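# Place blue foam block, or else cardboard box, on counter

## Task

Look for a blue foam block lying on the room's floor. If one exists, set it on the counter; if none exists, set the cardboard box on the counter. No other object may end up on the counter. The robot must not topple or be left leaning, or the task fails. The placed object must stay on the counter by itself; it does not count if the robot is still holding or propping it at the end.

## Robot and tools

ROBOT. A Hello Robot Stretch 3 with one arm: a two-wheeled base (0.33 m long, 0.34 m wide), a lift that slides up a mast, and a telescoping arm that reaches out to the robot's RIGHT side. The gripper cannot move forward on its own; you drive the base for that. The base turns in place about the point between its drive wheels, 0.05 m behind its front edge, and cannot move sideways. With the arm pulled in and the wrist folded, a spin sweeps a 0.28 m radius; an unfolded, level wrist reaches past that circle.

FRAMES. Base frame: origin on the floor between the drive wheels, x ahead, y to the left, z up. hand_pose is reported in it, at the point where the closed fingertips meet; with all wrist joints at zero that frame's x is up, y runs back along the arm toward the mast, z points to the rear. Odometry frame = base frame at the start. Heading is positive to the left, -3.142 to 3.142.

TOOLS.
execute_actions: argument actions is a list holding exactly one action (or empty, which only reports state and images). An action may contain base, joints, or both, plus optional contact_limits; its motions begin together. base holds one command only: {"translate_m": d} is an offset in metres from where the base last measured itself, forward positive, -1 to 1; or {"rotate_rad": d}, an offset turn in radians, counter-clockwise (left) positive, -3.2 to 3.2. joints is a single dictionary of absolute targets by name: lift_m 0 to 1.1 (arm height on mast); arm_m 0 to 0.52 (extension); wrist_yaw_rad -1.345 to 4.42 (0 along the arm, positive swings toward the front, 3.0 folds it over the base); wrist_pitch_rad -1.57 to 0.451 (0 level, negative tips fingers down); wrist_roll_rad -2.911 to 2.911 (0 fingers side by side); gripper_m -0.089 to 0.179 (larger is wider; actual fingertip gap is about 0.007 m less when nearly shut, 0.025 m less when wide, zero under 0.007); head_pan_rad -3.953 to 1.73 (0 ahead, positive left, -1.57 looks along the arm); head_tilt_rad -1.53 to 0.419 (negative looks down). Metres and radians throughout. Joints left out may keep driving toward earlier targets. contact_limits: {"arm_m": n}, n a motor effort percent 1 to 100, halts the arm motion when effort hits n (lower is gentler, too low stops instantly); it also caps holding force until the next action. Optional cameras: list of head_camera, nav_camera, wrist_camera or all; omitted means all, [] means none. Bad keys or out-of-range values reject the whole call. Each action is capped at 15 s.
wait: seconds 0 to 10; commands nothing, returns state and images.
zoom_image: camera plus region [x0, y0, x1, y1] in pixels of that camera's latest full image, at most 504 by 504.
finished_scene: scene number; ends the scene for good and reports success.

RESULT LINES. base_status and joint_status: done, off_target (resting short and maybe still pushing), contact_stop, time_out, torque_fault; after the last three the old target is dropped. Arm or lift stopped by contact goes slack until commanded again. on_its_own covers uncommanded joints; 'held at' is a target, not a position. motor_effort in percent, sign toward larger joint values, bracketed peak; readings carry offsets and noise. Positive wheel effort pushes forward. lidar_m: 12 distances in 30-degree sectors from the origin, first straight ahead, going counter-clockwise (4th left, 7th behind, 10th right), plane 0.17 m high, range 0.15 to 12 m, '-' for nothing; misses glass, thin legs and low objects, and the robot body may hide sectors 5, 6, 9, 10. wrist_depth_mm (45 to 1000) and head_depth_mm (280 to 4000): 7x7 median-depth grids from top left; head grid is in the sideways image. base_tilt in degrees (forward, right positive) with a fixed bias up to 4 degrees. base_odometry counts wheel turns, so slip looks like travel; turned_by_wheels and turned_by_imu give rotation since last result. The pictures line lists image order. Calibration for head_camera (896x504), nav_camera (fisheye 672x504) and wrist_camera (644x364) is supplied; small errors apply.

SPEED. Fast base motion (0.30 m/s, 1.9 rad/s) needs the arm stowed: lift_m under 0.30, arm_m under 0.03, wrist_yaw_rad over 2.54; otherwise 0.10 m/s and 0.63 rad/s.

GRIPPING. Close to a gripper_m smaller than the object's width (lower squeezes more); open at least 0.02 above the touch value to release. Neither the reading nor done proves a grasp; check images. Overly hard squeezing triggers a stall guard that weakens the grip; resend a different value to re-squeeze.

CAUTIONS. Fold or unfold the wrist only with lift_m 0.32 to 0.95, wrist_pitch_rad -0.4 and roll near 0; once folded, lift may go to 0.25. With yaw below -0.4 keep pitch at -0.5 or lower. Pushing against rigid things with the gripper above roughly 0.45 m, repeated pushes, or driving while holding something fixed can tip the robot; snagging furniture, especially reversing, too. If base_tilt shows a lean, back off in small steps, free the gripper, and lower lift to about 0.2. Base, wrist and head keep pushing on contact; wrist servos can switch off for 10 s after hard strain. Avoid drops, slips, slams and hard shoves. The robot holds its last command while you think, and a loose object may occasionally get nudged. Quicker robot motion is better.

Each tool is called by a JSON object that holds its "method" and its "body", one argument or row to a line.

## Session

{"method": "execute_actions", "body": {
  "actions": [
    {"joints":{"head_pan_rad":0,"head_tilt_rad":-0.7}}
  ],
  "cameras": ["nav_camera"]
}}

{"method": "execute_actions", "body": {
  "actions": [
    {"joints":{"head_pan_rad":-1.57}}
  ],
  "cameras": ["nav_camera"]
}}

{"method": "execute_actions", "body": {
  "actions": [
    {"joints":{"head_pan_rad":-3.14}}
  ],
  "cameras": ["nav_camera"]
}}

{"method": "execute_actions", "body": {
  "actions": [
    {"joints":{"head_pan_rad":1.57}}
  ],
  "cameras": ["nav_camera"]
}}

Scene clock: 0.93 s.
base_odometry: x=+0.000 y=+0.000 heading=+0.000 (m, m, rad; odometry frame)
turned_by_wheels: +0.000 (rad since the last result)
turned_by_imu: +0.000 (rad since the last result)
base_tilt: forward=+0.3 right=-1.3 (deg)
lidar_m: 1.95 1.89 1.98 1.03 1.09 1.40 1.92 1.85 1.96 2.73 1.37 1.42
head_depth_mm: 1747 1777 1893 1944 1613 1376 1204 / 1920 1996 2181 1955 1613 1370 1195 / 1951 2181 2379 1955 1616 1368 1192 / 1851 2076 2284 1946 1609 1378 1188 / 1753 1978 2181 1943 1607 1352 1189 / 1684 1870 2097 1944 1590 1354 1184 / 1608 1791 2011 1930 1572 1358 1180
base_status: not commanded
joint_positions: lift_m=+0.309 arm_m=-0.003 wrist_yaw_rad=+3.073 wrist_pitch_rad=-0.407 wrist_roll_rad=-0.003 gripper_m=+0.037 head_pan_rad=-0.001 head_tilt_rad=-0.691
joint_status: all done
motor_effort: left_wheel=+0(0) right_wheel=+0(0) lift_m=+19(19) arm_m=+0(0) wrist_yaw_rad=+0(0) wrist_pitch_rad=+7(7) wrist_roll_rad=+0(0) gripper_m=+2(0) head_pan_rad=+1(2) head_tilt_rad=-5(36) (%)
hand_pose: x=-0.0057 y=+0.0833 z=+0.3247 quat_wxyz=(+0.167, +0.696, +0.119, +0.688) (m; base frame)
wrist_depth_mm: - - - - - - - / - - - - - - - / - - - - - - - / 848 856 852 840 846 863 829 / 678 676 - 676 709 681 665 / 561 556 - 541 581 555 554 / 480 491 - - 475 475 474
pictures: nav_camera (sideways: a quarter turn counterclockwise sets it upright)
camera_calibration (this result's frames):
nav_camera: T_world_to_cam=[[0.652378, -0.0264125, 0.757433, -0.958064], [-0.0291371, -0.999528, -0.00975883, 0.0600426], [0.757333, -0.0157029, -0.65284, 0.80206], [0, 0, 0, 1]] pos_world=[0.0193427, 0.0473041, 1.24987]
Images, in order (width x height): nav_camera 672x504.

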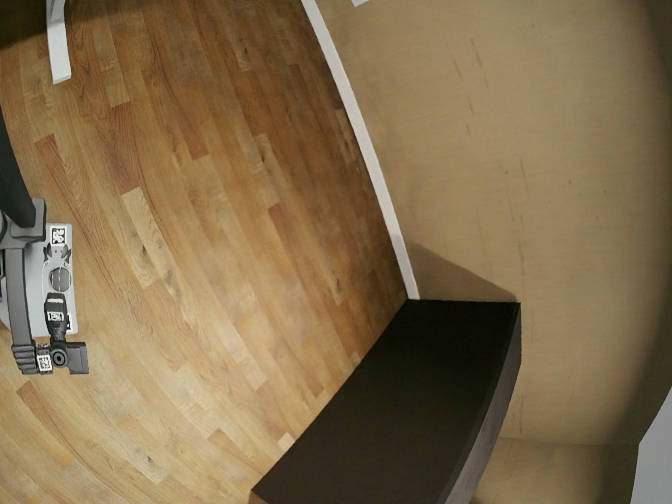

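Scene clock: 2.23 s.
base_odometry: x=+0.000 y=+0.000 heading=+0.000 (m, m, rad; odometry frame)
turned_by_wheels: +0.000 (rad since the last result)
turned_by_imu: +0.000 (rad since the last result)
base_tilt: forward=+0.3 right=-1.3 (deg)
lidar_m: 1.95 1.89 1.97 1.03 1.09 1.40 1.91 1.85 1.95 2.73 1.37 1.43
head_depth_mm: 2302 2476 2471 1968 1622 1380 1207 / 2589 2845 2501 1964 1619 1372 1197 / 3029 3152 2475 1965 1611 1373 1199 / 3185 3367 2467 1949 1612 1368 1195 / 3070 3245 2450 1950 1598 1351 1187 / 2895 3182 2427 1915 1583 1352 1185 / 2813 3013 2413 1919 1581 1359 1180
base_status: not commanded
joint_positions: lift_m=+0.309 arm_m=-0.003 wrist_yaw_rad=+3.073 wrist_pitch_rad=-0.407 wrist_roll_rad=-0.003 gripper_m=+0.037 head_pan_rad=-1.563 head_tilt_rad=-0.691
joint_status: all done
motor_effort: left_wheel=+0(1) right_wheel=+0(1) lift_m=+19(18) arm_m=+0(0) wrist_yaw_rad=+1(0) wrist_pitch_rad=+7(7) wrist_roll_rad=+0(0) gripper_m=+1(0) head_pan_rad=-5(65) head_tilt_rad=-4(4) (%)
hand_pose: x=-0.0057 y=+0.0833 z=+0.3247 quat_wxyz=(+0.167, +0.696, +0.119, +0.688) (m; base frame)
wrist_depth_mm: - - - - - - - / - - - - - - - / - - - - - - - / 852 855 845 849 852 846 833 / 674 671 - 670 698 673 667 / 561 557 - 550 577 561 560 / 479 496 - - 480 479 476
pictures: nav_camera (sideways: a quarter turn counterclockwise sets it upright)
camera_calibration (this result's frames):
nav_camera: T_world_to_cam=[[-0.0204055, -0.652909, 0.757161, -0.953605], [-0.999754, 0.019942, -0.00974718, 0.0659483], [-0.00873527, -0.757174, -0.653155, 0.807143], [0, 0, 0, 1]] pos_world=[0.0535238, -0.0127852, 1.24987]
Images, in order (width x height): nav_camera 672x504.

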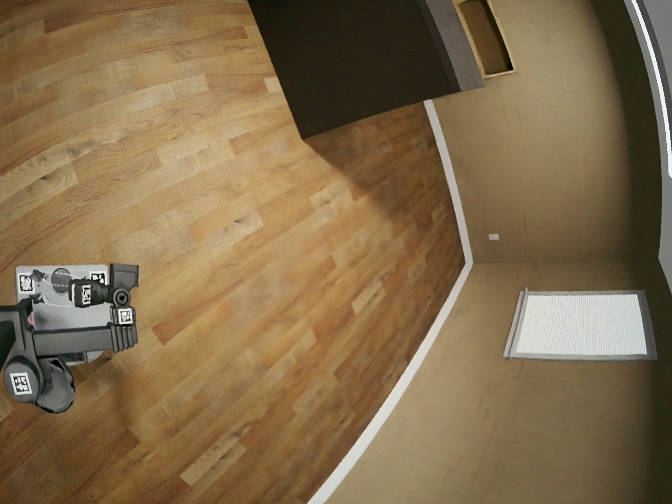

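Scene clock: 3.53 s.
base_odometry: x=+0.000 y=+0.000 heading=+0.000 (m, m, rad; odometry frame)
turned_by_wheels: +0.000 (rad since the last result)
turned_by_imu: +0.000 (rad since the last result)
base_tilt: forward=+0.2 right=-1.3 (deg)
lidar_m: 1.94 1.89 1.98 1.03 1.08 1.40 1.91 1.85 1.96 2.73 1.37 1.42
head_depth_mm: 1750 1030 1530 1789 1619 1373 1206 / 1953 2131 2311 1944 1608 1376 1206 / 1903 2154 2357 1947 1616 1375 1190 / 1829 2023 2295 1938 1595 1362 1192 / 1721 1947 2167 1929 1596 1351 1180 / 1649 1840 2070 1931 1585 1357 1183 / 1589 1760 1957 1913 1581 1350 1183
base_status: not commanded
joint_positions: lift_m=+0.309 arm_m=-0.003 wrist_yaw_rad=+3.073 wrist_pitch_rad=-0.407 wrist_roll_rad=-0.003 gripper_m=+0.037 head_pan_rad=-3.133 head_tilt_rad=-0.691
joint_status: all done
motor_effort: left_wheel=+1(1) right_wheel=+1(0) lift_m=+19(18) arm_m=+0(0) wrist_yaw_rad=+0(1) wrist_pitch_rad=+7(7) wrist_roll_rad=+0(0) gripper_m=+0(0) head_pan_rad=-5(64) head_tilt_rad=-4(3) (%)
hand_pose: x=-0.0057 y=+0.0833 z=+0.3247 quat_wxyz=(+0.167, +0.696, +0.119, +0.688) (m; base frame)
wrist_depth_mm: - - - - - - - / - - - - - - - / - - - - - - - / 848 854 837 845 849 856 852 / 677 681 - 664 700 673 673 / 556 564 - 552 577 561 562 / 476 491 - - 478 476 476
pictures: nav_camera (sideways: a quarter turn counterclockwise sets it upright)
camera_calibration (this result's frames):
nav_camera: T_world_to_cam=[[-0.652972, 0.0198848, 0.757121, -0.949694], [0.0191459, 0.999769, -0.00974544, 0.0597307], [-0.75714, 0.00813226, -0.653202, 0.81177], [0, 0, 0, 1]] pos_world=[-0.00664414, -0.0474339, 1.24986]
Images, in order (width x height): nav_camera 672x504.

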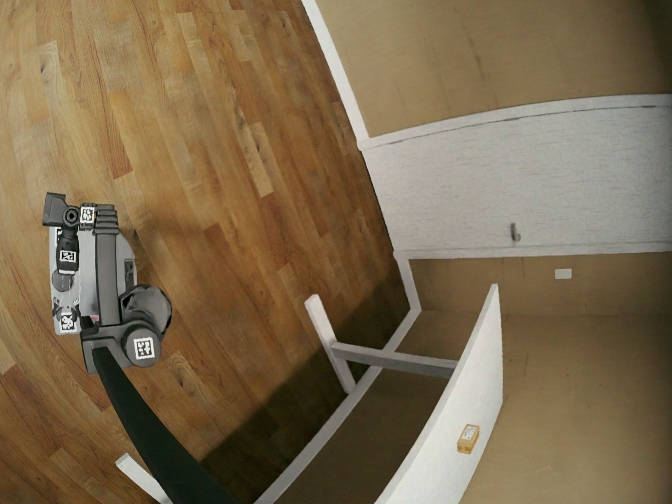

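Scene clock: 6.03 s.
base_odometry: x=+0.000 y=+0.000 heading=+0.000 (m, m, rad; odometry frame)
turned_by_wheels: +0.000 (rad since the last result)
turned_by_imu: +0.000 (rad since the last result)
base_tilt: forward=+0.3 right=-1.3 (deg)
lidar_m: 1.95 1.89 1.97 1.03 1.09 1.40 1.91 1.84 1.95 2.73 1.36 1.42
head_depth_mm: 1686 1944 2231 1982 1616 1383 1205 / 1605 1813 2111 1979 1614 1369 1198 / 1517 1721 1994 1941 1616 1379 1201 / 1426 1569 1854 1951 1605 1369 1191 / 1380 895 1744 1884 1599 1348 1184 / 1299 886 1106 1729 1513 1351 1201 / 1225 881 730 1750 1606 1391 -
base_status: not commanded
joint_positions: lift_m=+0.309 arm_m=-0.003 wrist_yaw_rad=+3.073 wrist_pitch_rad=-0.407 wrist_roll_rad=-0.003 gripper_m=+0.037 head_pan_rad=+1.563 head_tilt_rad=-0.691
joint_status: all done
motor_effort: left_wheel=+0(0) right_wheel=+1(1) lift_m=+19(18) arm_m=+0(0) wrist_yaw_rad=+1(0) wrist_pitch_rad=+7(7) wrist_roll_rad=+0(0) gripper_m=-1(0) head_pan_rad=+6(65) head_tilt_rad=-5(4) (%)
hand_pose: x=-0.0057 y=+0.0833 z=+0.3247 quat_wxyz=(+0.167, +0.696, +0.119, +0.688) (m; base frame)
wrist_depth_mm: - - - - - - - / - - - - - - - / - - - - - - - / 850 858 854 848 860 848 842 / 679 674 - 674 702 674 669 / 562 562 - 548 580 557 556 / 473 489 - - 477 480 476
pictures: nav_camera (sideways: a quarter turn counterclockwise sets it upright)
camera_calibration (this result's frames):
nav_camera: T_world_to_cam=[[0.0308914, 0.652544, 0.757121, -0.953866], [0.999304, -0.0359998, -0.00974544, 0.0537517], [0.0208969, 0.756895, -0.653202, 0.807024], [0, 0, 0, 1]] pos_world=[-0.0411123, 0.0135421, 1.24986]
Images, in order (width x height): nav_camera 672x504.

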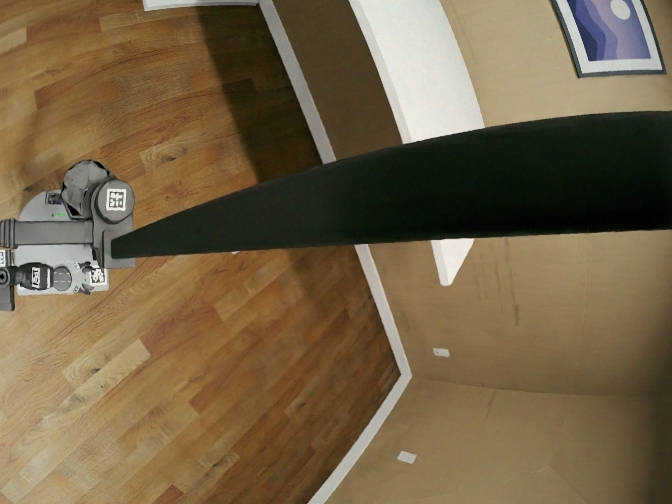

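{"method": "execute_actions", "body": {
  "actions": [
    {"base":{"rotate_rad":-1.493},"joints":{"lift_m":0.27,"head_pan_rad":1.2,"head_tilt_rad":-0.6}}
  ],
  "cameras": []
}}

{"method": "execute_actions", "body": {
  "actions": [
    {"base":{"translate_m":1.0}}
  ],
  "cameras": []
}}

{"method": "execute_actions", "body": {
  "actions": [
    {"base":{"translate_m":1.0}}
  ],
  "cameras": []
}}

{"method": "execute_actions", "body": {
  "actions": [
    {"base":{"translate_m":0.5},"joints":{"head_pan_rad":1.6}}
  ],
  "cameras": ["nav_camera","head_camera"]
}}

Scene clock: 8.83 s.
base_odometry: x=+0.000 y=+0.000 heading=-1.493 (m, m, rad; odometry frame)
turned_by_wheels: -1.493 (rad since the last result)
turned_by_imu: -1.489 (rad since the last result)
base_tilt: forward=+0.3 right=-1.3 (deg)
lidar_m: 3.03 1.37 1.47 1.92 1.89 1.89 1.03 1.47 1.40 1.88 1.85 2.02
head_depth_mm: 2987 1471 1518 1651 1699 1453 1242 / 2658 1563 1661 1832 1760 1451 1248 / 2340 1693 1830 1999 1734 1452 1239 / 2151 1848 2054 2120 1735 1437 1241 / 2063 2076 2325 2169 1732 1444 1238 / 1919 2084 2284 2153 1721 1422 1231 / 1776 1915 2112 2129 1711 1422 1225
base_status: done
joint_positions: lift_m=+0.270 arm_m=-0.003 wrist_yaw_rad=+3.073 wrist_pitch_rad=-0.407 wrist_roll_rad=-0.003 gripper_m=+0.037 head_pan_rad=+1.207 head_tilt_rad=-0.606
joint_status: all done
motor_effort: left_wheel=+2(14) right_wheel=-1(7) lift_m=+15(14) arm_m=+0(0) wrist_yaw_rad=+1(1) wrist_pitch_rad=+7(7) wrist_roll_rad=+0(0) gripper_m=-1(1) head_pan_rad=-5(40) head_tilt_rad=+3(14) (%)
hand_pose: x=-0.0057 y=+0.0832 z=+0.2854 quat_wxyz=(+0.167, +0.696, +0.119, +0.688) (m; base frame)
wrist_depth_mm: - - - - - - - / - - - - - - - / - - - - - - - / 759 773 769 775 772 774 771 / 613 615 - 616 639 609 617 / 512 511 - 526 531 506 510 / 447 - - - 435 434 434
pictures: none
No camera images: the call's "cameras" was empty. Leave "cameras" out to get every camera's image.

Scene clock: 13.87 s.
base_odometry: x=+0.078 y=-0.997 heading=-1.493 (m, m, rad; odometry frame)
turned_by_wheels: +0.000 (rad since the last result)
turned_by_imu: +0.000 (rad since the last result)
base_tilt: forward=+0.2 right=-1.3 (deg)
lidar_m: 2.38 2.14 0.64 0.73 2.30 2.47 2.02 2.02 1.88 1.50 1.48 1.59
head_depth_mm: 2192 2306 990 1172 1703 1462 1247 / 2468 2603 899 972 1203 1415 1247 / 2684 2774 878 831 993 1231 1241 / 2734 1316 873 748 875 1038 1196 / 2488 1302 868 834 977 1183 1227 / 2330 1290 899 990 1196 1386 1227 / 2119 1272 998 1209 1527 1427 1224
base_status: done
joint_positions: lift_m=+0.270 arm_m=-0.003 wrist_yaw_rad=+3.073 wrist_pitch_rad=-0.407 wrist_roll_rad=-0.003 gripper_m=+0.037 head_pan_rad=+1.207 head_tilt_rad=-0.606
joint_status: not commanded
motor_effort: left_wheel=+2(12) right_wheel=-1(7) lift_m=+15(15) arm_m=+0(0) wrist_yaw_rad=+0(0) wrist_pitch_rad=+7(7) wrist_roll_rad=+0(0) gripper_m=+0(0) head_pan_rad=-4(5) head_tilt_rad=+2(3) (%)
hand_pose: x=-0.0057 y=+0.0832 z=+0.2854 quat_wxyz=(+0.167, +0.696, +0.119, +0.688) (m; base frame)
wrist_depth_mm: - - - 887 632 727 - / - - - 959 687 824 - / - - - 970 757 910 - / 777 772 773 784 772 770 773 / 617 617 - 616 637 611 610 / 510 506 - 525 528 502 510 / 445 - - - 433 436 433
pictures: none
No camera images: the call's "cameras" was empty. Leave "cameras" out to get every camera's image.

Scene clock: 18.90 s.
base_odometry: x=+0.156 y=-1.994 heading=-1.493 (m, m, rad; odometry frame)
turned_by_wheels: +0.000 (rad since the last result)
turned_by_imu: -0.001 (rad since the last result)
base_tilt: forward=+0.3 right=-1.3 (deg)
lidar_m: 1.48 1.47 1.49 2.06 0.85 0.91 3.02 2.87 1.38 1.09 1.08 1.16
head_depth_mm: 1404 1498 1627 1771 1748 1448 1249 / 1463 1495 1721 1928 1742 1453 1240 / 1597 1713 1625 1869 1746 1440 1245 / 1730 1861 2111 2042 1724 1436 1241 / 1900 1949 2263 2125 1731 1433 1230 / 2173 2511 2696 2146 1718 1438 1236 / 2502 2713 2864 2144 1708 1423 1231
base_status: done
joint_positions: lift_m=+0.270 arm_m=-0.003 wrist_yaw_rad=+3.073 wrist_pitch_rad=-0.407 wrist_roll_rad=-0.003 gripper_m=+0.037 head_pan_rad=+1.207 head_tilt_rad=-0.606
joint_status: not commanded
motor_effort: left_wheel=+2(13) right_wheel=-1(7) lift_m=+15(15) arm_m=+0(1) wrist_yaw_rad=+0(0) wrist_pitch_rad=+7(7) wrist_roll_rad=+0(0) gripper_m=+0(0) head_pan_rad=-5(4) head_tilt_rad=+3(3) (%)
hand_pose: x=-0.0057 y=+0.0832 z=+0.2854 quat_wxyz=(+0.167, +0.696, +0.119, +0.688) (m; base frame)
wrist_depth_mm: 652 - - - - - - / 690 735 - - - - - / 724 804 - - - - - / 739 796 768 782 770 773 775 / 617 618 - 610 640 606 616 / 511 510 - 526 531 506 506 / 446 - - - 434 435 432
pictures: none
No camera images: the call's "cameras" was empty. Leave "cameras" out to get every camera's image.

Scene clock: 22.13 s.
base_odometry: x=+0.195 y=-2.492 heading=-1.493 (m, m, rad; odometry frame)
turned_by_wheels: +0.000 (rad since the last result)
turned_by_imu: +0.000 (rad since the last result)
base_tilt: forward=+0.3 right=-1.3 (deg)
lidar_m: 1.02 1.01 1.09 1.32 1.10 1.13 3.51 2.44 1.13 0.89 0.88 0.95
head_depth_mm: 1339 1286 1468 1610 1654 1468 1250 / 1504 1250 1398 1596 1740 1450 1241 / 1772 1852 1649 1934 1713 1446 1243 / 1832 1899 2161 2096 1739 1454 1231 / 2564 2848 2887 2152 1712 1438 1231 / 2458 2740 2882 2157 1720 1438 1226 / 2379 2649 2801 2146 1707 1459 -
base_status: done
joint_positions: lift_m=+0.270 arm_m=-0.003 wrist_yaw_rad=+3.073 wrist_pitch_rad=-0.407 wrist_roll_rad=-0.003 gripper_m=+0.037 head_pan_rad=+1.593 head_tilt_rad=-0.606
joint_status: all done
motor_effort: left_wheel=+2(12) right_wheel=-1(8) lift_m=+15(15) arm_m=+0(0) wrist_yaw_rad=+1(0) wrist_pitch_rad=+7(7) wrist_roll_rad=+0(0) gripper_m=+0(0) head_pan_rad=+5(39) head_tilt_rad=+2(2) (%)
hand_pose: x=-0.0057 y=+0.0832 z=+0.2854 quat_wxyz=(+0.167, +0.696, +0.119, +0.688) (m; base frame)
wrist_depth_mm: - - - - - - 809 / - - - - - - 833 / - - - - - 982 867 / 759 779 781 772 773 781 773 / 608 618 - 611 648 622 609 / 509 513 - 527 527 507 511 / 447 - - - 434 436 435
pictures: head_camera (sideways: a quarter turn clockwise sets it upright), nav_camera (sideways: a quarter turn counterclockwise sets it upright)
camera_calibration (this result's frames):
head_camera: T_world_to_cam=[[0.0556091, -0.578864, -0.813526, 1.08336], [-0.998428, -0.0379213, -0.0412654, 0.0634506], [-0.00696289, 0.814542, -0.580063, 0.707023], [0, 0, 0, 1]] pos_world=[0.00802923, 0.0536225, 1.29408]
nav_camera: T_world_to_cam=[[0.0126894, 0.585977, 0.810228, -1.02298], [0.999915, -0.00491649, -0.0121044, 0.0568203], [-0.00310945, 0.810312, -0.58599, 0.719736], [0, 0, 0, 1]] pos_world=[-0.0415965, 0.0165123, 1.25129]
Images, in order (width x height): head_camera 896x504, nav_camera 672x504.

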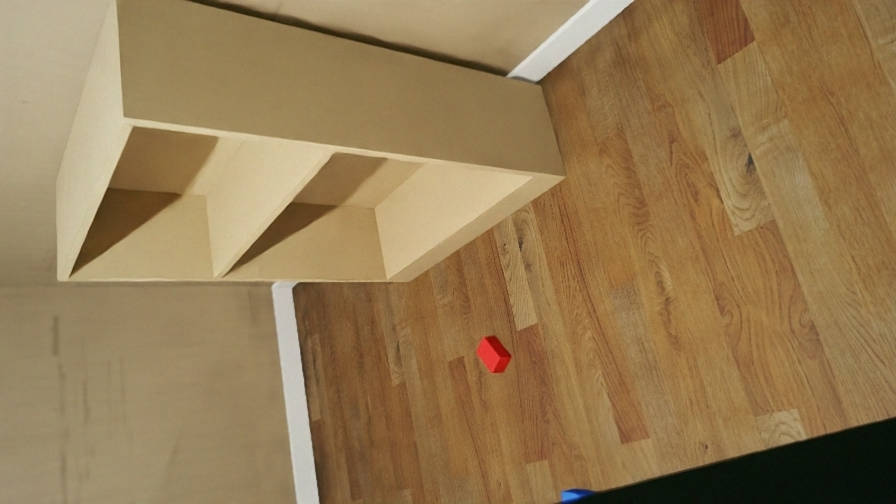

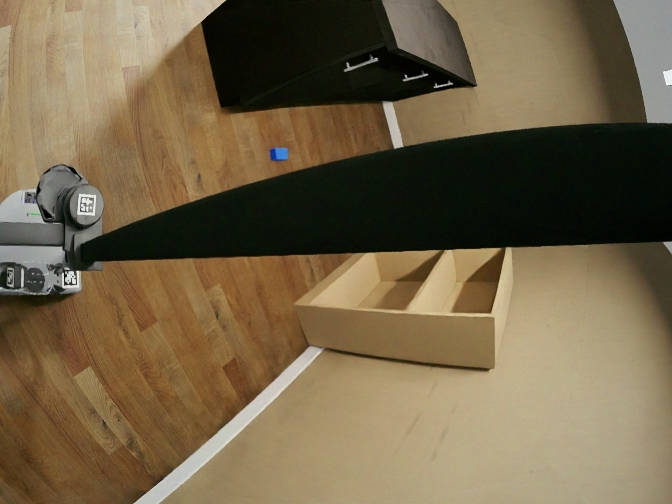

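{"method": "execute_actions", "body": {
  "actions": [
    {"base":{"rotate_rad":2.0},"joints":{"head_pan_rad":0,"head_tilt_rad":-0.7}}
  ],
  "cameras": ["nav_camera","head_camera"]
}}

Scene clock: 25.00 s.
base_odometry: x=+0.195 y=-2.492 heading=+0.507 (m, m, rad; odometry frame)
turned_by_wheels: +2.000 (rad since the last result)
turned_by_imu: +1.992 (rad since the last result)
base_tilt: forward=+0.3 right=-1.4 (deg)
lidar_m: 1.32 1.10 3.51 3.31 1.25 0.91 0.88 0.91 1.05 1.01 1.05 1.32
head_depth_mm: 2506 2813 2380 1942 1627 1377 1196 / 2461 2757 2476 1952 1607 1370 1191 / 2478 2778 2461 1950 1613 1383 1188 / 2522 2779 2448 1954 1611 1368 1186 / 2424 2708 2356 1929 1597 1371 1186 / 1668 1503 1551 1593 1580 1360 1181 / 1534 1083 1168 1327 1503 1363 1182
base_status: done
joint_positions: lift_m=+0.270 arm_m=-0.003 wrist_yaw_rad=+3.073 wrist_pitch_rad=-0.407 wrist_roll_rad=-0.003 gripper_m=+0.037 head_pan_rad=+0.007 head_tilt_rad=-0.692
joint_status: all done
motor_effort: left_wheel=-1(9) right_wheel=+1(14) lift_m=+14(15) arm_m=+0(0) wrist_yaw_rad=+1(0) wrist_pitch_rad=+7(7) wrist_roll_rad=+0(0) gripper_m=+0(0) head_pan_rad=-5(64) head_tilt_rad=-4(15) (%)
hand_pose: x=-0.0057 y=+0.0832 z=+0.2854 quat_wxyz=(+0.167, +0.696, +0.119, +0.688) (m; base frame)
wrist_depth_mm: - - - - - - - / - - - - - - - / - - - - - - - / 774 760 782 775 770 769 781 / 617 610 - 612 638 613 613 / 504 508 - 527 528 511 513 / 444 - - - 430 433 436
pictures: head_camera (sideways: a quarter turn clockwise sets it upright), nav_camera (sideways: a quarter turn counterclockwise sets it upright)
camera_calibration (this result's frames):
head_camera: T_world_to_cam=[[-0.647399, -0.0474228, -0.760674, 1.01875], [-0.0264595, 0.998859, -0.0397526, 0.0555475], [0.761691, -0.00560877, -0.647916, 0.790602], [0, 0, 0, 1]] pos_world=[0.0588131, -0.00273792, 1.28939]
nav_camera: T_world_to_cam=[[0.653186, -0.0209767, 0.756907, -0.957383], [-0.0208237, -0.999736, -0.00973628, 0.0599626], [0.756911, -0.009402, -0.65345, 0.802856], [0, 0, 0, 1]] pos_world=[0.0189066, 0.0474124, 1.24986]
Images, in order (width x height): head_camera 896x504, nav_camera 672x504.

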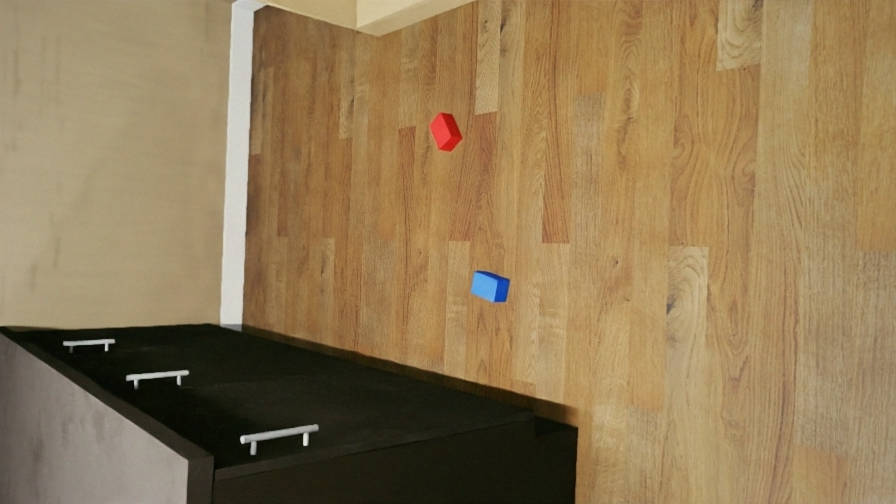

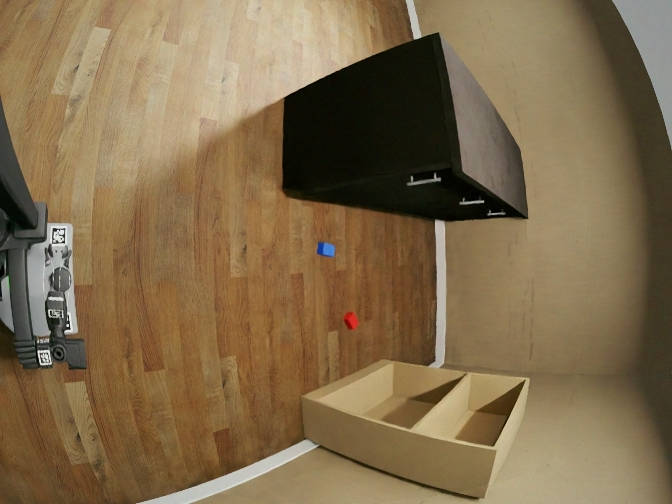

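{"method": "execute_actions", "body": {
  "actions": [
    {"base":{"rotate_rad":0.138},"joints":{"head_pan_rad":-1.57,"head_tilt_rad":-0.8}}
  ],
  "cameras": []
}}

{"method": "execute_actions", "body": {
  "actions": [
    {"base":{"translate_m":0.727}}
  ],
  "cameras": []
}}

{"method": "execute_actions", "body": {
  "actions": [
    {"base":{"rotate_rad":1.433}}
  ],
  "cameras": []
}}

{"method": "execute_actions", "body": {
  "actions": [
    {"joints":{"lift_m":0.34,"wrist_pitch_rad":-0.4,"gripper_m":0.17}}
  ],
  "cameras": []
}}

{"method": "execute_actions", "body": {
  "actions": [
    {"joints":{"wrist_yaw_rad":0.0}}
  ],
  "cameras": ["head_camera","wrist_camera"]
}}

Scene clock: 27.20 s.
base_odometry: x=+0.195 y=-2.492 heading=+0.645 (m, m, rad; odometry frame)
turned_by_wheels: +0.138 (rad since the last result)
turned_by_imu: +0.138 (rad since the last result)
base_tilt: forward=+0.3 right=-1.2 (deg)
lidar_m: 1.10 1.14 3.52 2.26 1.11 0.89 0.88 0.96 1.02 1.01 1.10 1.33
head_depth_mm: 856 970 1112 1321 1477 1309 1157 / 869 981 1137 1344 1491 1314 1152 / 883 998 1159 1385 1503 1300 1156 / 892 1017 1182 1417 1493 1301 1155 / 911 1035 1213 1458 1487 1303 1147 / 924 1056 1237 1490 1487 1286 1146 / 944 1079 1264 1542 1478 1288 1147
base_status: done
joint_positions: lift_m=+0.270 arm_m=-0.003 wrist_yaw_rad=+3.073 wrist_pitch_rad=-0.407 wrist_roll_rad=-0.003 gripper_m=+0.037 head_pan_rad=-1.563 head_tilt_rad=-0.790
joint_status: all done
motor_effort: left_wheel=-1(10) right_wheel=+2(11) lift_m=+15(15) arm_m=+0(1) wrist_yaw_rad=+0(0) wrist_pitch_rad=+7(7) wrist_roll_rad=+0(0) gripper_m=+0(0) head_pan_rad=-5(66) head_tilt_rad=-5(15) (%)
hand_pose: x=-0.0057 y=+0.0832 z=+0.2854 quat_wxyz=(+0.167, +0.696, +0.119, +0.688) (m; base frame)
wrist_depth_mm: - - - - - - - / - - - - - - - / 995 - - - - - - / 759 776 772 778 778 768 770 / 614 617 - 623 635 616 617 / 512 510 - 525 528 509 510 / 452 - - - 431 435 432
pictures: none
No camera images: the call's "cameras" was empty. Leave "cameras" out to get every camera's image.

Scene clock: 31.30 s.
base_odometry: x=+0.776 y=-2.055 heading=+0.645 (m, m, rad; odometry frame)
turned_by_wheels: +0.000 (rad since the last result)
turned_by_imu: +0.000 (rad since the last result)
base_tilt: forward=+0.3 right=-1.4 (deg)
lidar_m: 0.62 0.41 0.55 3.28 2.01 1.61 1.60 1.40 1.12 1.04 0.90 1.43
head_depth_mm: 941 1070 1236 1446 1509 1309 1159 / 955 1082 1252 1490 1515 1311 1153 / 967 1102 1284 1529 1493 1308 1150 / 985 1124 1309 1558 1489 1296 1155 / 1002 1147 1330 1604 1490 1289 1148 / 994 1102 1188 1336 1448 1296 1145 / 810 913 1059 1527 1448 1283 1143
base_status: done
joint_positions: lift_m=+0.270 arm_m=-0.003 wrist_yaw_rad=+3.073 wrist_pitch_rad=-0.407 wrist_roll_rad=-0.003 gripper_m=+0.037 head_pan_rad=-1.563 head_tilt_rad=-0.790
joint_status: not commanded
motor_effort: left_wheel=-1(9) right_wheel=+1(10) lift_m=+15(15) arm_m=-1(0) wrist_yaw_rad=+0(1) wrist_pitch_rad=+7(7) wrist_roll_rad=+0(0) gripper_m=+0(1) head_pan_rad=-4(5) head_tilt_rad=-4(4) (%)
hand_pose: x=-0.0057 y=+0.0832 z=+0.2854 quat_wxyz=(+0.167, +0.696, +0.119, +0.688) (m; base frame)
wrist_depth_mm: - - - - - 621 405 / - - - - - 624 406 / - - - - - 621 407 / 766 781 777 766 771 622 404 / 613 619 - 616 637 567 451 / 507 507 - 530 532 511 483 / 444 - - - 439 435 436
pictures: none
No camera images: the call's "cameras" was empty. Leave "cameras" out to get every camera's image.

Scene clock: 33.57 s.
base_odometry: x=+0.776 y=-2.055 heading=+2.078 (m, m, rad; odometry frame)
turned_by_wheels: +1.433 (rad since the last result)
turned_by_imu: +1.427 (rad since the last result)
base_tilt: forward=+0.3 right=-1.3 (deg)
lidar_m: 3.24 2.29 1.66 1.60 1.59 1.16 1.11 0.90 1.43 0.97 0.41 0.46
head_depth_mm: 1907 2169 2135 1772 1499 1310 1165 / 1910 2178 2130 1758 1501 1307 1156 / 1921 2201 2143 1754 1488 1299 1151 / 1940 2215 2137 1760 1491 1273 1155 / 1871 2076 1984 1734 1484 1293 1152 / 1116 1083 1115 1153 1180 1247 1138 / 1054 779 721 765 780 798 1033
base_status: done
joint_positions: lift_m=+0.270 arm_m=-0.003 wrist_yaw_rad=+3.073 wrist_pitch_rad=-0.407 wrist_roll_rad=-0.003 gripper_m=+0.037 head_pan_rad=-1.563 head_tilt_rad=-0.790
joint_status: not commanded
motor_effort: left_wheel=-1(11) right_wheel=+2(14) lift_m=+15(15) arm_m=-1(1) wrist_yaw_rad=+0(0) wrist_pitch_rad=+7(7) wrist_roll_rad=+0(0) gripper_m=+0(0) head_pan_rad=-4(4) head_tilt_rad=-4(5) (%)
hand_pose: x=-0.0057 y=+0.0831 z=+0.2854 quat_wxyz=(+0.167, +0.696, +0.119, +0.688) (m; base frame)
wrist_depth_mm: - - - - - - - / - - - - - - - / - - - - - - - / 784 761 775 779 774 765 766 / 618 611 - 611 650 616 611 / 508 513 - 529 525 507 511 / 446 - - - 435 435 431
pictures: none
No camera images: the call's "cameras" was empty. Leave "cameras" out to get every camera's image.

Scene clock: 35.37 s.
base_odometry: x=+0.776 y=-2.055 heading=+2.078 (m, m, rad; odometry frame)
turned_by_wheels: +0.000 (rad since the last result)
turned_by_imu: +0.000 (rad since the last result)
base_tilt: forward=+0.2 right=-1.3 (deg)
lidar_m: 3.22 2.29 1.66 1.60 1.59 1.16 1.11 0.90 1.43 0.97 0.41 0.46
head_depth_mm: 1936 2166 2161 1767 1508 1304 1160 / 1939 2191 2149 1758 1503 1307 1161 / 1927 2182 2126 1764 1501 1310 1153 / 1948 2208 2130 1751 1499 1270 1149 / 1848 2105 1990 1739 1497 1294 1148 / 1123 1090 1112 1153 1189 1246 1143 / 1053 780 720 764 779 804 1034
base_status: not commanded
joint_positions: lift_m=+0.340 arm_m=-0.003 wrist_yaw_rad=+3.073 wrist_pitch_rad=-0.414 wrist_roll_rad=-0.003 gripper_m=+0.170 head_pan_rad=-1.563 head_tilt_rad=-0.790
joint_status: all done
motor_effort: left_wheel=-1(1) right_wheel=+3(2) lift_m=+22(24) arm_m=-1(1) wrist_yaw_rad=+0(1) wrist_pitch_rad=+7(6) wrist_roll_rad=+0(0) gripper_m=+0(94) head_pan_rad=-5(4) head_tilt_rad=-4(4) (%)
hand_pose: x=-0.0057 y=+0.0822 z=+0.3532 quat_wxyz=(+0.169, +0.695, +0.122, +0.688) (m; base frame)
wrist_depth_mm: - - - - - - - / - - - - - - - / - - - - - - - / 904 887 888 904 882 906 893 / 707 719 711 714 717 753 718 / 594 597 595 603 584 580 591 / 495 503 - 538 505 508 507
pictures: none
No camera images: the call's "cameras" was empty. Leave "cameras" out to get every camera's image.

Scene clock: 37.90 s.
base_odometry: x=+0.776 y=-2.055 heading=+2.078 (m, m, rad; odometry frame)
turned_by_wheels: +0.000 (rad since the last result)
turned_by_imu: +0.000 (rad since the last result)
base_tilt: forward=+0.2 right=-1.2 (deg)
lidar_m: 3.22 2.29 1.66 1.59 1.60 1.16 1.11 0.90 1.43 0.97 0.41 0.46
head_depth_mm: 1911 2177 2122 1781 1516 1304 1158 / 1908 2192 2138 1767 1502 1309 1159 / 1929 2184 2136 1741 1491 1306 1157 / 1926 2192 2110 1752 1478 1274 1191 / 1873 2092 2003 1730 1485 1292 1143 / 1119 1085 1116 1145 1177 1240 1147 / 1049 778 723 762 779 800 1033
base_status: not commanded
joint_positions: lift_m=+0.340 arm_m=-0.003 wrist_yaw_rad=+0.002 wrist_pitch_rad=-0.414 wrist_roll_rad=-0.003 gripper_m=+0.170 head_pan_rad=-1.563 head_tilt_rad=-0.790
joint_status: all done
motor_effort: left_wheel=-1(1) right_wheel=+2(2) lift_m=+23(23) arm_m=-1(1) wrist_yaw_rad=-1(4) wrist_pitch_rad=+7(7) wrist_roll_rad=+0(0) gripper_m=+2(0) head_pan_rad=-5(4) head_tilt_rad=-4(5) (%)
hand_pose: x=-0.0211 y=-0.3670 z=+0.3532 quat_wxyz=(+0.693, +0.147, -0.691, -0.145) (m; base frame)
wrist_depth_mm: 339 522 - - - - 923 / 339 506 - - - - 972 / 346 510 - - - - 948 / 345 509 901 909 912 891 820 / 341 668 716 715 711 722 723 / 324 593 594 576 590 580 594 / - 496 505 506 508 504 509
pictures: head_camera (sideways: a quarter turn clockwise sets it upright), wrist_camera
camera_calibration (this result's frames):
head_camera: T_world_to_cam=[[-0.0481927, 0.719229, -0.693099, 0.927027], [0.998821, 0.0306405, -0.0376545, 0.0465568], [-0.00584529, -0.694097, -0.719858, 0.888857], [0, 0, 0, 1]] pos_world=[0.00336963, -0.0512184, 1.28413]
wrist_camera: T_world_to_cam=[[-0.999865, 0.0160662, 0.00355558, -0.0180248], [0.00586971, 0.550106, -0.835074, 0.530289], [-0.0153724, -0.83494, -0.550126, 0.0543873], [0, 0, 0, 1]] pos_world=[-0.0202989, -0.246016, 0.472815]
Images, in order (width x height): head_camera 896x504, wrist_camera 644x364.

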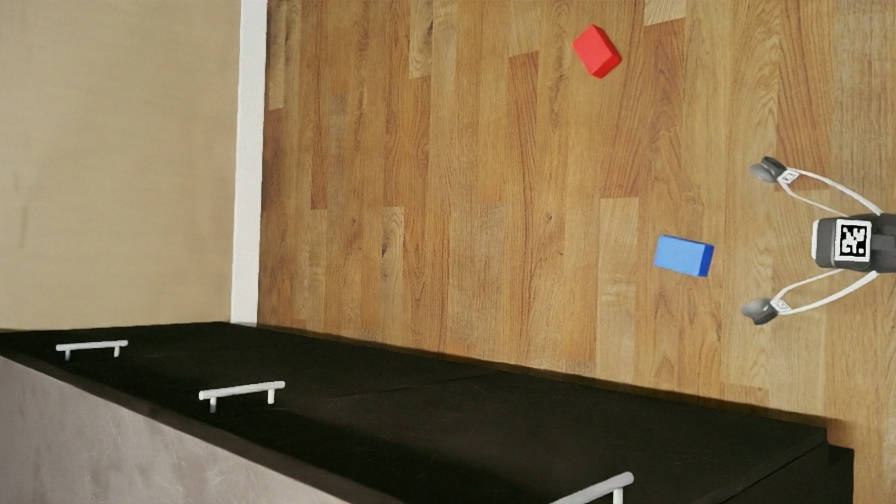

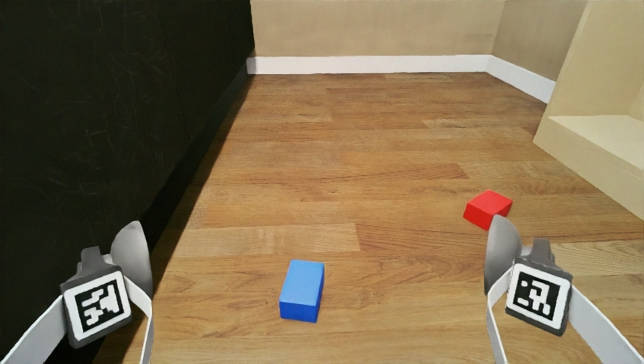

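{"method": "execute_actions", "body": {
  "actions": [
    {"base":{"translate_m":0.03},"joints":{"arm_m":0.25,"lift_m":0.015}}
  ],
  "cameras": ["wrist_camera"]
}}

Scene clock: 41.93 s.
base_odometry: x=+0.761 y=-2.029 heading=+2.078 (m, m, rad; odometry frame)
turned_by_wheels: +0.000 (rad since the last result)
turned_by_imu: +0.000 (rad since the last result)
base_tilt: forward=+0.3 right=-1.3 (deg)
lidar_m: 3.19 2.29 1.66 1.60 1.64 1.19 1.14 0.93 1.45 0.86 0.39 0.46
head_depth_mm: 1916 2199 2143 1783 1505 1307 1160 / 1913 2191 2125 1768 1508 1304 1156 / 1914 2211 2139 1751 1493 1305 1145 / 1938 2203 2118 1735 1479 1303 1134 / 1755 1857 1943 1704 1487 1291 1147 / 1060 881 983 1007 1042 1071 1123 / 1054 777 635 666 643 744 1033
base_status: done
joint_positions: lift_m=+0.015 arm_m=+0.250 wrist_yaw_rad=+0.001 wrist_pitch_rad=-0.414 wrist_roll_rad=-0.003 gripper_m=+0.170 head_pan_rad=-1.563 head_tilt_rad=-0.790
joint_status: all done
motor_effort: left_wheel=-1(5) right_wheel=+2(8) lift_m=+15(19) arm_m=+5(6) wrist_yaw_rad=+0(1) wrist_pitch_rad=+7(7) wrist_roll_rad=+0(0) gripper_m=+1(1) head_pan_rad=-5(4) head_tilt_rad=-5(4) (%)
hand_pose: x=-0.0214 y=-0.6195 z=+0.0288 quat_wxyz=(+0.693, +0.146, -0.691, -0.145) (m; base frame)
wrist_depth_mm: 381 583 966 - - - - / 379 517 572 571 566 566 574 / 351 375 374 376 377 380 378 / 280 280 281 280 282 282 282 / 223 229 224 157 208 233 225 / 193 186 186 131 175 183 187 / - 155 155 120 151 160 160
pictures: wrist_camera
camera_calibration (this result's frames):
wrist_camera: T_world_to_cam=[[-0.999841, 0.0174622, 0.00355592, -0.0122635], [0.00663783, 0.550114, -0.835063, 0.39826], [-0.0165382, -0.834907, -0.550142, -0.334916], [0, 0, 0, 1]] pos_world=[-0.020444, -0.498498, 0.148365]
Images, in order (width x height): wrist_camera 644x364.

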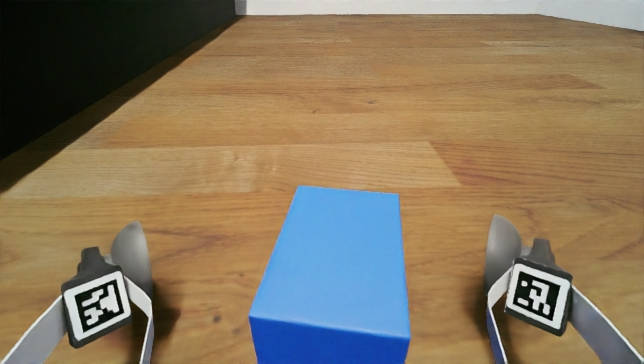

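{"method": "execute_actions", "body": {
  "actions": [
    {"joints":{"gripper_m":0.03}}
  ],
  "cameras": []
}}

{"method": "execute_actions", "body": {
  "actions": [
    {"joints":{"lift_m":1.0,"head_pan_rad":-1.0,"head_tilt_rad":-0.6}}
  ]
}}

Scene clock: 44.03 s.
base_odometry: x=+0.761 y=-2.029 heading=+2.078 (m, m, rad; odometry frame)
turned_by_wheels: +0.000 (rad since the last result)
turned_by_imu: +0.000 (rad since the last result)
base_tilt: forward=+0.3 right=-1.2 (deg)
lidar_m: 3.18 2.29 1.67 1.60 1.63 1.19 1.14 0.93 1.45 0.86 0.39 0.46
head_depth_mm: 1917 2196 2130 1772 1508 1311 1162 / 1902 2192 2139 1762 1500 1304 1154 / 1934 2167 2115 1743 1501 1307 1147 / 1932 2192 2134 1750 1491 1293 1129 / 1751 1858 1938 1701 1484 1289 1152 / 1062 885 982 1011 1034 1070 1124 / 1052 778 635 666 640 746 1030
base_status: not commanded
joint_positions: lift_m=+0.015 arm_m=+0.250 wrist_yaw_rad=-0.001 wrist_pitch_rad=-0.407 wrist_roll_rad=-0.003 gripper_m=+0.031 head_pan_rad=-1.563 head_tilt_rad=-0.790
joint_status: all done
motor_effort: left_wheel=-1(1) right_wheel=+2(2) lift_m=+14(14) arm_m=+5(5) wrist_yaw_rad=+2(1) wrist_pitch_rad=+3(7) wrist_roll_rad=+0(0) gripper_m=-14(97) head_pan_rad=-4(5) head_tilt_rad=-4(4) (%)
hand_pose: x=-0.0217 y=-0.6203 z=+0.0303 quat_wxyz=(+0.694, +0.143, -0.691, -0.143) (m; base frame)
wrist_depth_mm: 382 589 - - - - - / 382 528 592 586 589 588 594 / 360 384 387 384 384 386 389 / 286 287 285 286 286 286 287 / 228 227 236 158 227 228 228 / 189 189 132 132 138 188 189 / 161 161 152 119 157 161 161
pictures: none
No camera images: the call's "cameras" was empty. Leave "cameras" out to get every camera's image.

Scene clock: 53.83 s.
base_odometry: x=+0.761 y=-2.029 heading=+2.078 (m, m, rad; odometry frame)
turned_by_wheels: +0.000 (rad since the last result)
turned_by_imu: +0.000 (rad since the last result)
base_tilt: forward=+0.2 right=-1.3 (deg)
lidar_m: 3.19 2.29 1.66 1.60 1.64 1.19 1.14 0.93 1.45 0.86 0.39 0.46
head_depth_mm: 1861 1363 936 1155 1661 1461 1247 / 1981 1344 880 709 1005 1384 1239 / 2065 1337 878 654 653 880 1189 / 2178 1326 869 651 528 615 782 / 2326 2520 864 647 545 635 787 / 2488 2713 859 643 593 727 934 / 2678 2998 845 638 668 845 1140
base_status: not commanded
joint_positions: lift_m=+1.000 arm_m=+0.250 wrist_yaw_rad=-0.001 wrist_pitch_rad=-0.417 wrist_roll_rad=-0.003 gripper_m=+0.031 head_pan_rad=-1.007 head_tilt_rad=-0.606
joint_status: all done
motor_effort: left_wheel=-1(1) right_wheel=+2(2) lift_m=+23(23) arm_m=+5(5) wrist_yaw_rad=+1(1) wrist_pitch_rad=+9(9) wrist_roll_rad=+0(0) gripper_m=-14(14) head_pan_rad=+4(50) head_tilt_rad=+3(19) (%)
hand_pose: x=-0.0217 y=-0.6191 z=+1.0126 quat_wxyz=(+0.693, +0.147, -0.691, -0.147) (m; base frame)
wrist_depth_mm: - - - - - - - / 841 831 - - - - - / 553 554 - - - - - / 419 451 - - - - 926 / 332 448 735 158 - - - / 292 447 133 132 - - - / 277 410 635 118 - - -
pictures: head_camera (sideways: a quarter turn clockwise sets it upright), nav_camera (sideways: a quarter turn counterclockwise sets it upright), wrist_camera
camera_calibration (this result's frames):
head_camera: T_world_to_cam=[[-0.346323, 0.467804, -0.813154, 1.08532], [0.835993, 0.547188, -0.0412552, 0.0522473], [0.425649, -0.694079, -0.580584, 0.705062], [0, 0, 0, 1]] pos_world=[0.0320856, -0.0469394, 1.29404]
nav_camera: T_world_to_cam=[[0.291464, -0.509104, 0.809853, -1.02419], [-0.859367, -0.511217, -0.0120871, 0.0681394], [0.420164, -0.692438, -0.586508, 0.717829], [0, 0, 0, 1]] pos_world=[0.0554657, 0.0104646, 1.25128]
wrist_camera: T_world_to_cam=[[-0.999814, 0.0189692, 0.00360711, -0.0152266], [0.00747496, 0.552477, -0.833494, 1.2195], [-0.0178036, -0.833312, -0.552516, 0.209948], [0, 0, 0, 1]] pos_world=[-0.0206017, -0.498506, 1.1325]
Images, in order (width x height): head_camera 896x504, nav_camera 672x504, wrist_camera 644x364.

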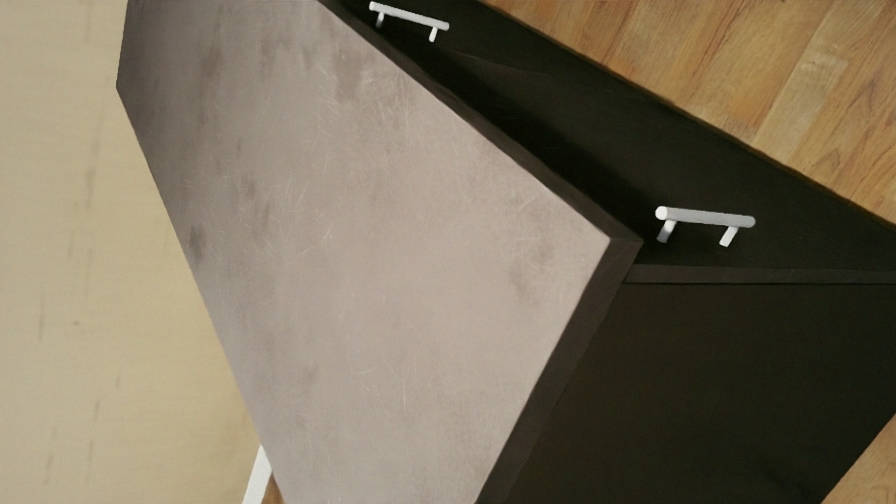

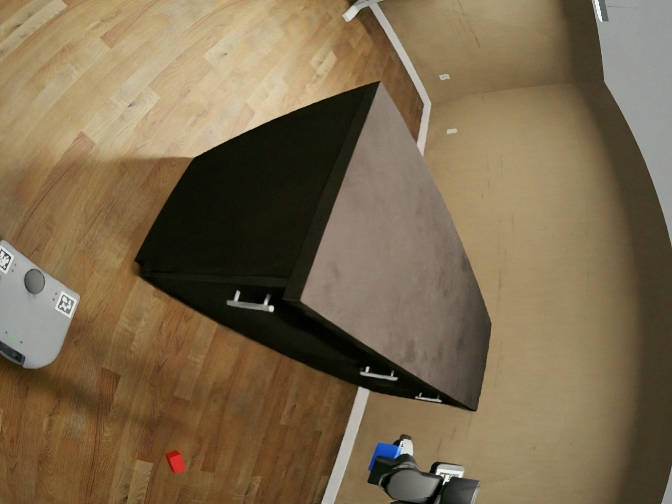

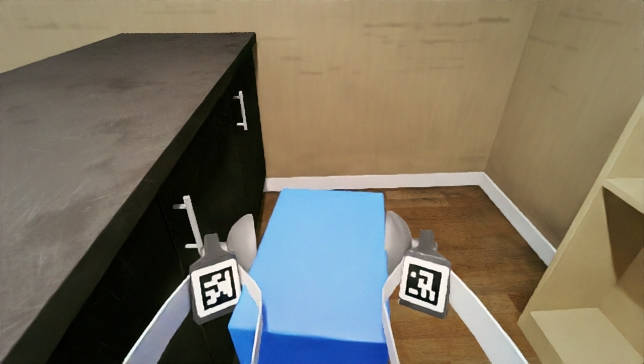

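{"method": "execute_actions", "body": {
  "actions": [
    {"base":{"rotate_rad":0.65},"joints":{"arm_m":0.33,"head_pan_rad":-1.57}}
  ],
  "cameras": ["wrist_camera"]
}}

{"method": "execute_actions", "body": {
  "actions": [
    {"joints":{"lift_m":0.934}}
  ],
  "cameras": ["wrist_camera"]
}}

Scene clock: 56.07 s.
base_odometry: x=+0.761 y=-2.029 heading=+2.728 (m, m, rad; odometry frame)
turned_by_wheels: +0.650 (rad since the last result)
turned_by_imu: +0.651 (rad since the last result)
base_tilt: forward=+0.3 right=-1.2 (deg)
lidar_m: 2.05 1.62 1.60 1.46 1.16 1.11 0.93 1.45 0.58 0.39 0.53 3.27
head_depth_mm: 1937 - 870 740 1088 1435 1248 / 2037 - 824 658 728 1025 1239 / 2203 - 799 650 536 668 951 / 2353 2536 830 649 545 613 754 / 2523 2736 863 648 588 707 880 / 2743 3042 855 643 676 835 1092 / 2989 3305 850 684 796 1024 1199
base_status: done
joint_positions: lift_m=+1.000 arm_m=+0.330 wrist_yaw_rad=-0.001 wrist_pitch_rad=-0.417 wrist_roll_rad=-0.003 gripper_m=+0.031 head_pan_rad=-1.563 head_tilt_rad=-0.606
joint_status: all done
motor_effort: left_wheel=+0(7) right_wheel=+1(10) lift_m=+24(24) arm_m=+5(5) wrist_yaw_rad=+1(2) wrist_pitch_rad=+9(9) wrist_roll_rad=+0(0) gripper_m=-15(14) head_pan_rad=-4(49) head_tilt_rad=+3(3) (%)
hand_pose: x=-0.0217 y=-0.6991 z=+1.0126 quat_wxyz=(+0.693, +0.147, -0.691, -0.147) (m; base frame)
wrist_depth_mm: - - - - - - - / - - - - 832 839 - / - - 561 559 552 560 598 / - 418 416 417 419 420 420 / 331 332 346 157 337 333 333 / 276 277 133 132 - 277 276 / 238 238 224 118 231 237 238
pictures: wrist_camera
camera_calibration (this result's frames):
wrist_camera: T_world_to_cam=[[-0.99982, 0.0186522, 0.00360828, -0.0138615], [0.00729894, 0.552486, -0.83349, 1.26368], [-0.01754, -0.833313, -0.552523, 0.143318], [0, 0, 0, 1]] pos_world=[-0.0205687, -0.578478, 1.1325]
Images, in order (width x height): wrist_camera 644x364.

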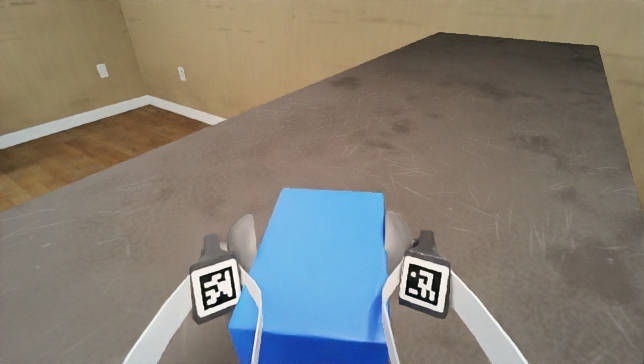

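Scene clock: 57.50 s.
base_odometry: x=+0.761 y=-2.029 heading=+2.728 (m, m, rad; odometry frame)
turned_by_wheels: +0.000 (rad since the last result)
turned_by_imu: +0.000 (rad since the last result)
base_tilt: forward=+0.3 right=-1.4 (deg)
lidar_m: 2.04 1.62 1.60 1.46 1.16 1.11 0.93 1.45 0.58 0.39 0.53 3.61
head_depth_mm: 1935 1364 - 741 1072 1430 1251 / 2082 1467 - 656 728 1012 1244 / 2197 2274 - 633 537 667 955 / 2351 2479 871 647 545 613 754 / 2520 2727 864 645 588 709 880 / 2740 3054 859 644 673 836 1092 / 2964 3383 850 685 795 1020 1199
base_status: not commanded
joint_positions: lift_m=+0.934 arm_m=+0.330 wrist_yaw_rad=-0.001 wrist_pitch_rad=-0.418 wrist_roll_rad=-0.003 gripper_m=+0.031 head_pan_rad=-1.563 head_tilt_rad=-0.606
joint_status: all done
motor_effort: left_wheel=+0(1) right_wheel=+1(1) lift_m=+15(19) arm_m=+5(5) wrist_yaw_rad=+1(0) wrist_pitch_rad=+9(9) wrist_roll_rad=+0(0) gripper_m=-15(13) head_pan_rad=-5(4) head_tilt_rad=+3(2) (%)
hand_pose: x=-0.0217 y=-0.6990 z=+0.9470 quat_wxyz=(+0.693, +0.147, -0.690, -0.147) (m; base frame)
wrist_depth_mm: - - - - - - - / - - - 588 592 595 589 / - 394 393 395 395 397 394 / 293 295 295 293 294 295 293 / 235 236 246 158 236 235 236 / 196 196 133 132 - 196 196 / 168 168 159 118 163 169 169
pictures: wrist_camera
camera_calibration (this result's frames):
wrist_camera: T_world_to_cam=[[-0.99982, 0.0186513, 0.00361545, -0.0136335], [0.0072994, 0.552816, -0.833271, 1.20905], [-0.0175402, -0.833094, -0.552853, 0.107613], [0, 0, 0, 1]] pos_world=[-0.0205688, -0.578477, 1.06701]
Images, in order (width x height): wrist_camera 644x364.

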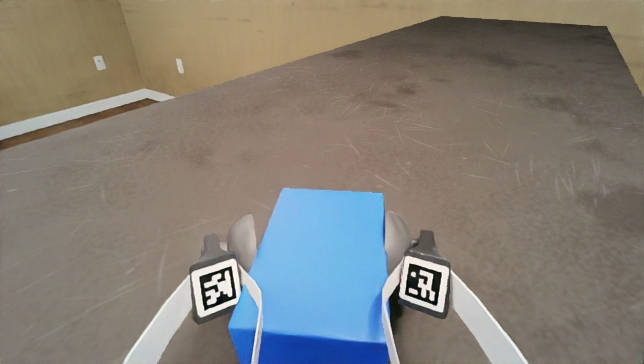

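{"method": "execute_actions", "body": {
  "actions": [
    {"joints":{"gripper_m":0.14,"lift_m":0.929}}
  ],
  "cameras": []
}}

{"method": "execute_actions", "body": {
  "actions": [
    {"joints":{"lift_m":1.02,"arm_m":0.15}}
  ],
  "cameras": ["wrist_camera"]
}}

Scene clock: 59.27 s.
base_odometry: x=+0.761 y=-2.029 heading=+2.728 (m, m, rad; odometry frame)
turned_by_wheels: +0.000 (rad since the last result)
turned_by_imu: +0.000 (rad since the last result)
base_tilt: forward=+0.3 right=-1.3 (deg)
lidar_m: 2.04 1.62 1.60 1.46 1.15 1.11 0.93 1.44 0.58 0.39 0.53 3.62
head_depth_mm: 1921 1361 - - 1071 1422 1249 / 2045 1457 - 657 725 1012 1243 / 2194 2256 - 630 537 668 952 / 2352 2493 894 629 543 613 754 / 2511 2779 865 649 588 707 881 / 2729 3070 860 643 674 831 1088 / 2975 3382 855 685 794 1021 1201
base_status: not commanded
joint_positions: lift_m=+0.929 arm_m=+0.330 wrist_yaw_rad=-0.001 wrist_pitch_rad=-0.418 wrist_roll_rad=-0.003 gripper_m=+0.140 head_pan_rad=-1.563 head_tilt_rad=-0.606
joint_status: all done
motor_effort: left_wheel=-1(1) right_wheel=+2(1) lift_m=+15(16) arm_m=+5(5) wrist_yaw_rad=+0(1) wrist_pitch_rad=+9(9) wrist_roll_rad=+0(0) gripper_m=+1(92) head_pan_rad=-5(3) head_tilt_rad=+2(3) (%)
hand_pose: x=-0.0217 y=-0.6990 z=+0.9420 quat_wxyz=(+0.693, +0.147, -0.690, -0.147) (m; base frame)
wrist_depth_mm: - - - - - - - / - - 634 571 573 568 576 / - 380 382 381 381 383 384 / 284 285 287 285 284 287 287 / 227 237 227 162 227 238 229 / 191 - 183 135 184 - 191 / 167 158 154 122 158 163 163
pictures: none
No camera images: the call's "cameras" was empty. Leave "cameras" out to get every camera's image.

Scene clock: 61.83 s.
base_odometry: x=+0.761 y=-2.029 heading=+2.728 (m, m, rad; odometry frame)
turned_by_wheels: +0.000 (rad since the last result)
turned_by_imu: +0.000 (rad since the last result)
base_tilt: forward=+0.3 right=-1.3 (deg)
lidar_m: 2.04 1.62 1.59 1.46 1.16 1.11 0.93 1.44 0.58 0.39 0.53 3.62
head_depth_mm: 1915 - - 831 1097 1418 1249 / 2075 - - 613 725 1019 1237 / 2179 2321 - - 536 665 950 / 2346 2502 871 628 546 614 754 / 2538 2747 908 647 589 708 879 / 2745 3048 857 642 674 836 1086 / 3008 3390 854 683 790 1022 1210
base_status: not commanded
joint_positions: lift_m=+1.020 arm_m=+0.150 wrist_yaw_rad=+0.000 wrist_pitch_rad=-0.418 wrist_roll_rad=-0.003 gripper_m=+0.140 head_pan_rad=-1.563 head_tilt_rad=-0.606
joint_status: all done
motor_effort: left_wheel=-1(1) right_wheel=+2(2) lift_m=+23(23) arm_m=-5(5) wrist_yaw_rad=+1(1) wrist_pitch_rad=+9(9) wrist_roll_rad=+0(0) gripper_m=+0(1) head_pan_rad=-5(4) head_tilt_rad=+3(4) (%)
hand_pose: x=-0.0216 y=-0.5198 z=+1.0325 quat_wxyz=(+0.693, +0.147, -0.690, -0.147) (m; base frame)
wrist_depth_mm: - - - - - - - / - - - 919 921 917 - / - - 604 613 612 612 - / 458 459 449 415 458 483 - / 363 379 364 337 362 - - / 303 - 302 302 302 - - / 275 252 260 259 259 - -
pictures: wrist_camera
camera_calibration (this result's frames):
wrist_camera: T_world_to_cam=[[-0.999823, 0.0184789, 0.0036167, -0.0173379], [0.00720409, 0.552867, -0.833238, 1.18115], [-0.0173969, -0.833064, -0.552902, 0.304254], [0, 0, 0, 1]] pos_world=[-0.0205509, -0.399236, 1.15247]
Images, in order (width x height): wrist_camera 644x364.

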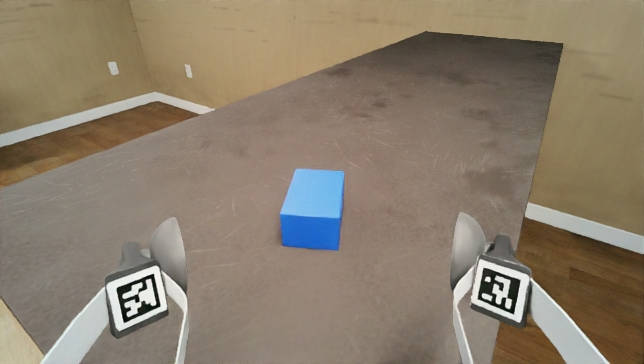

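{"method": "finished_scene", "body": {
  "scene": 2
}}

The scene is finished: the task was done.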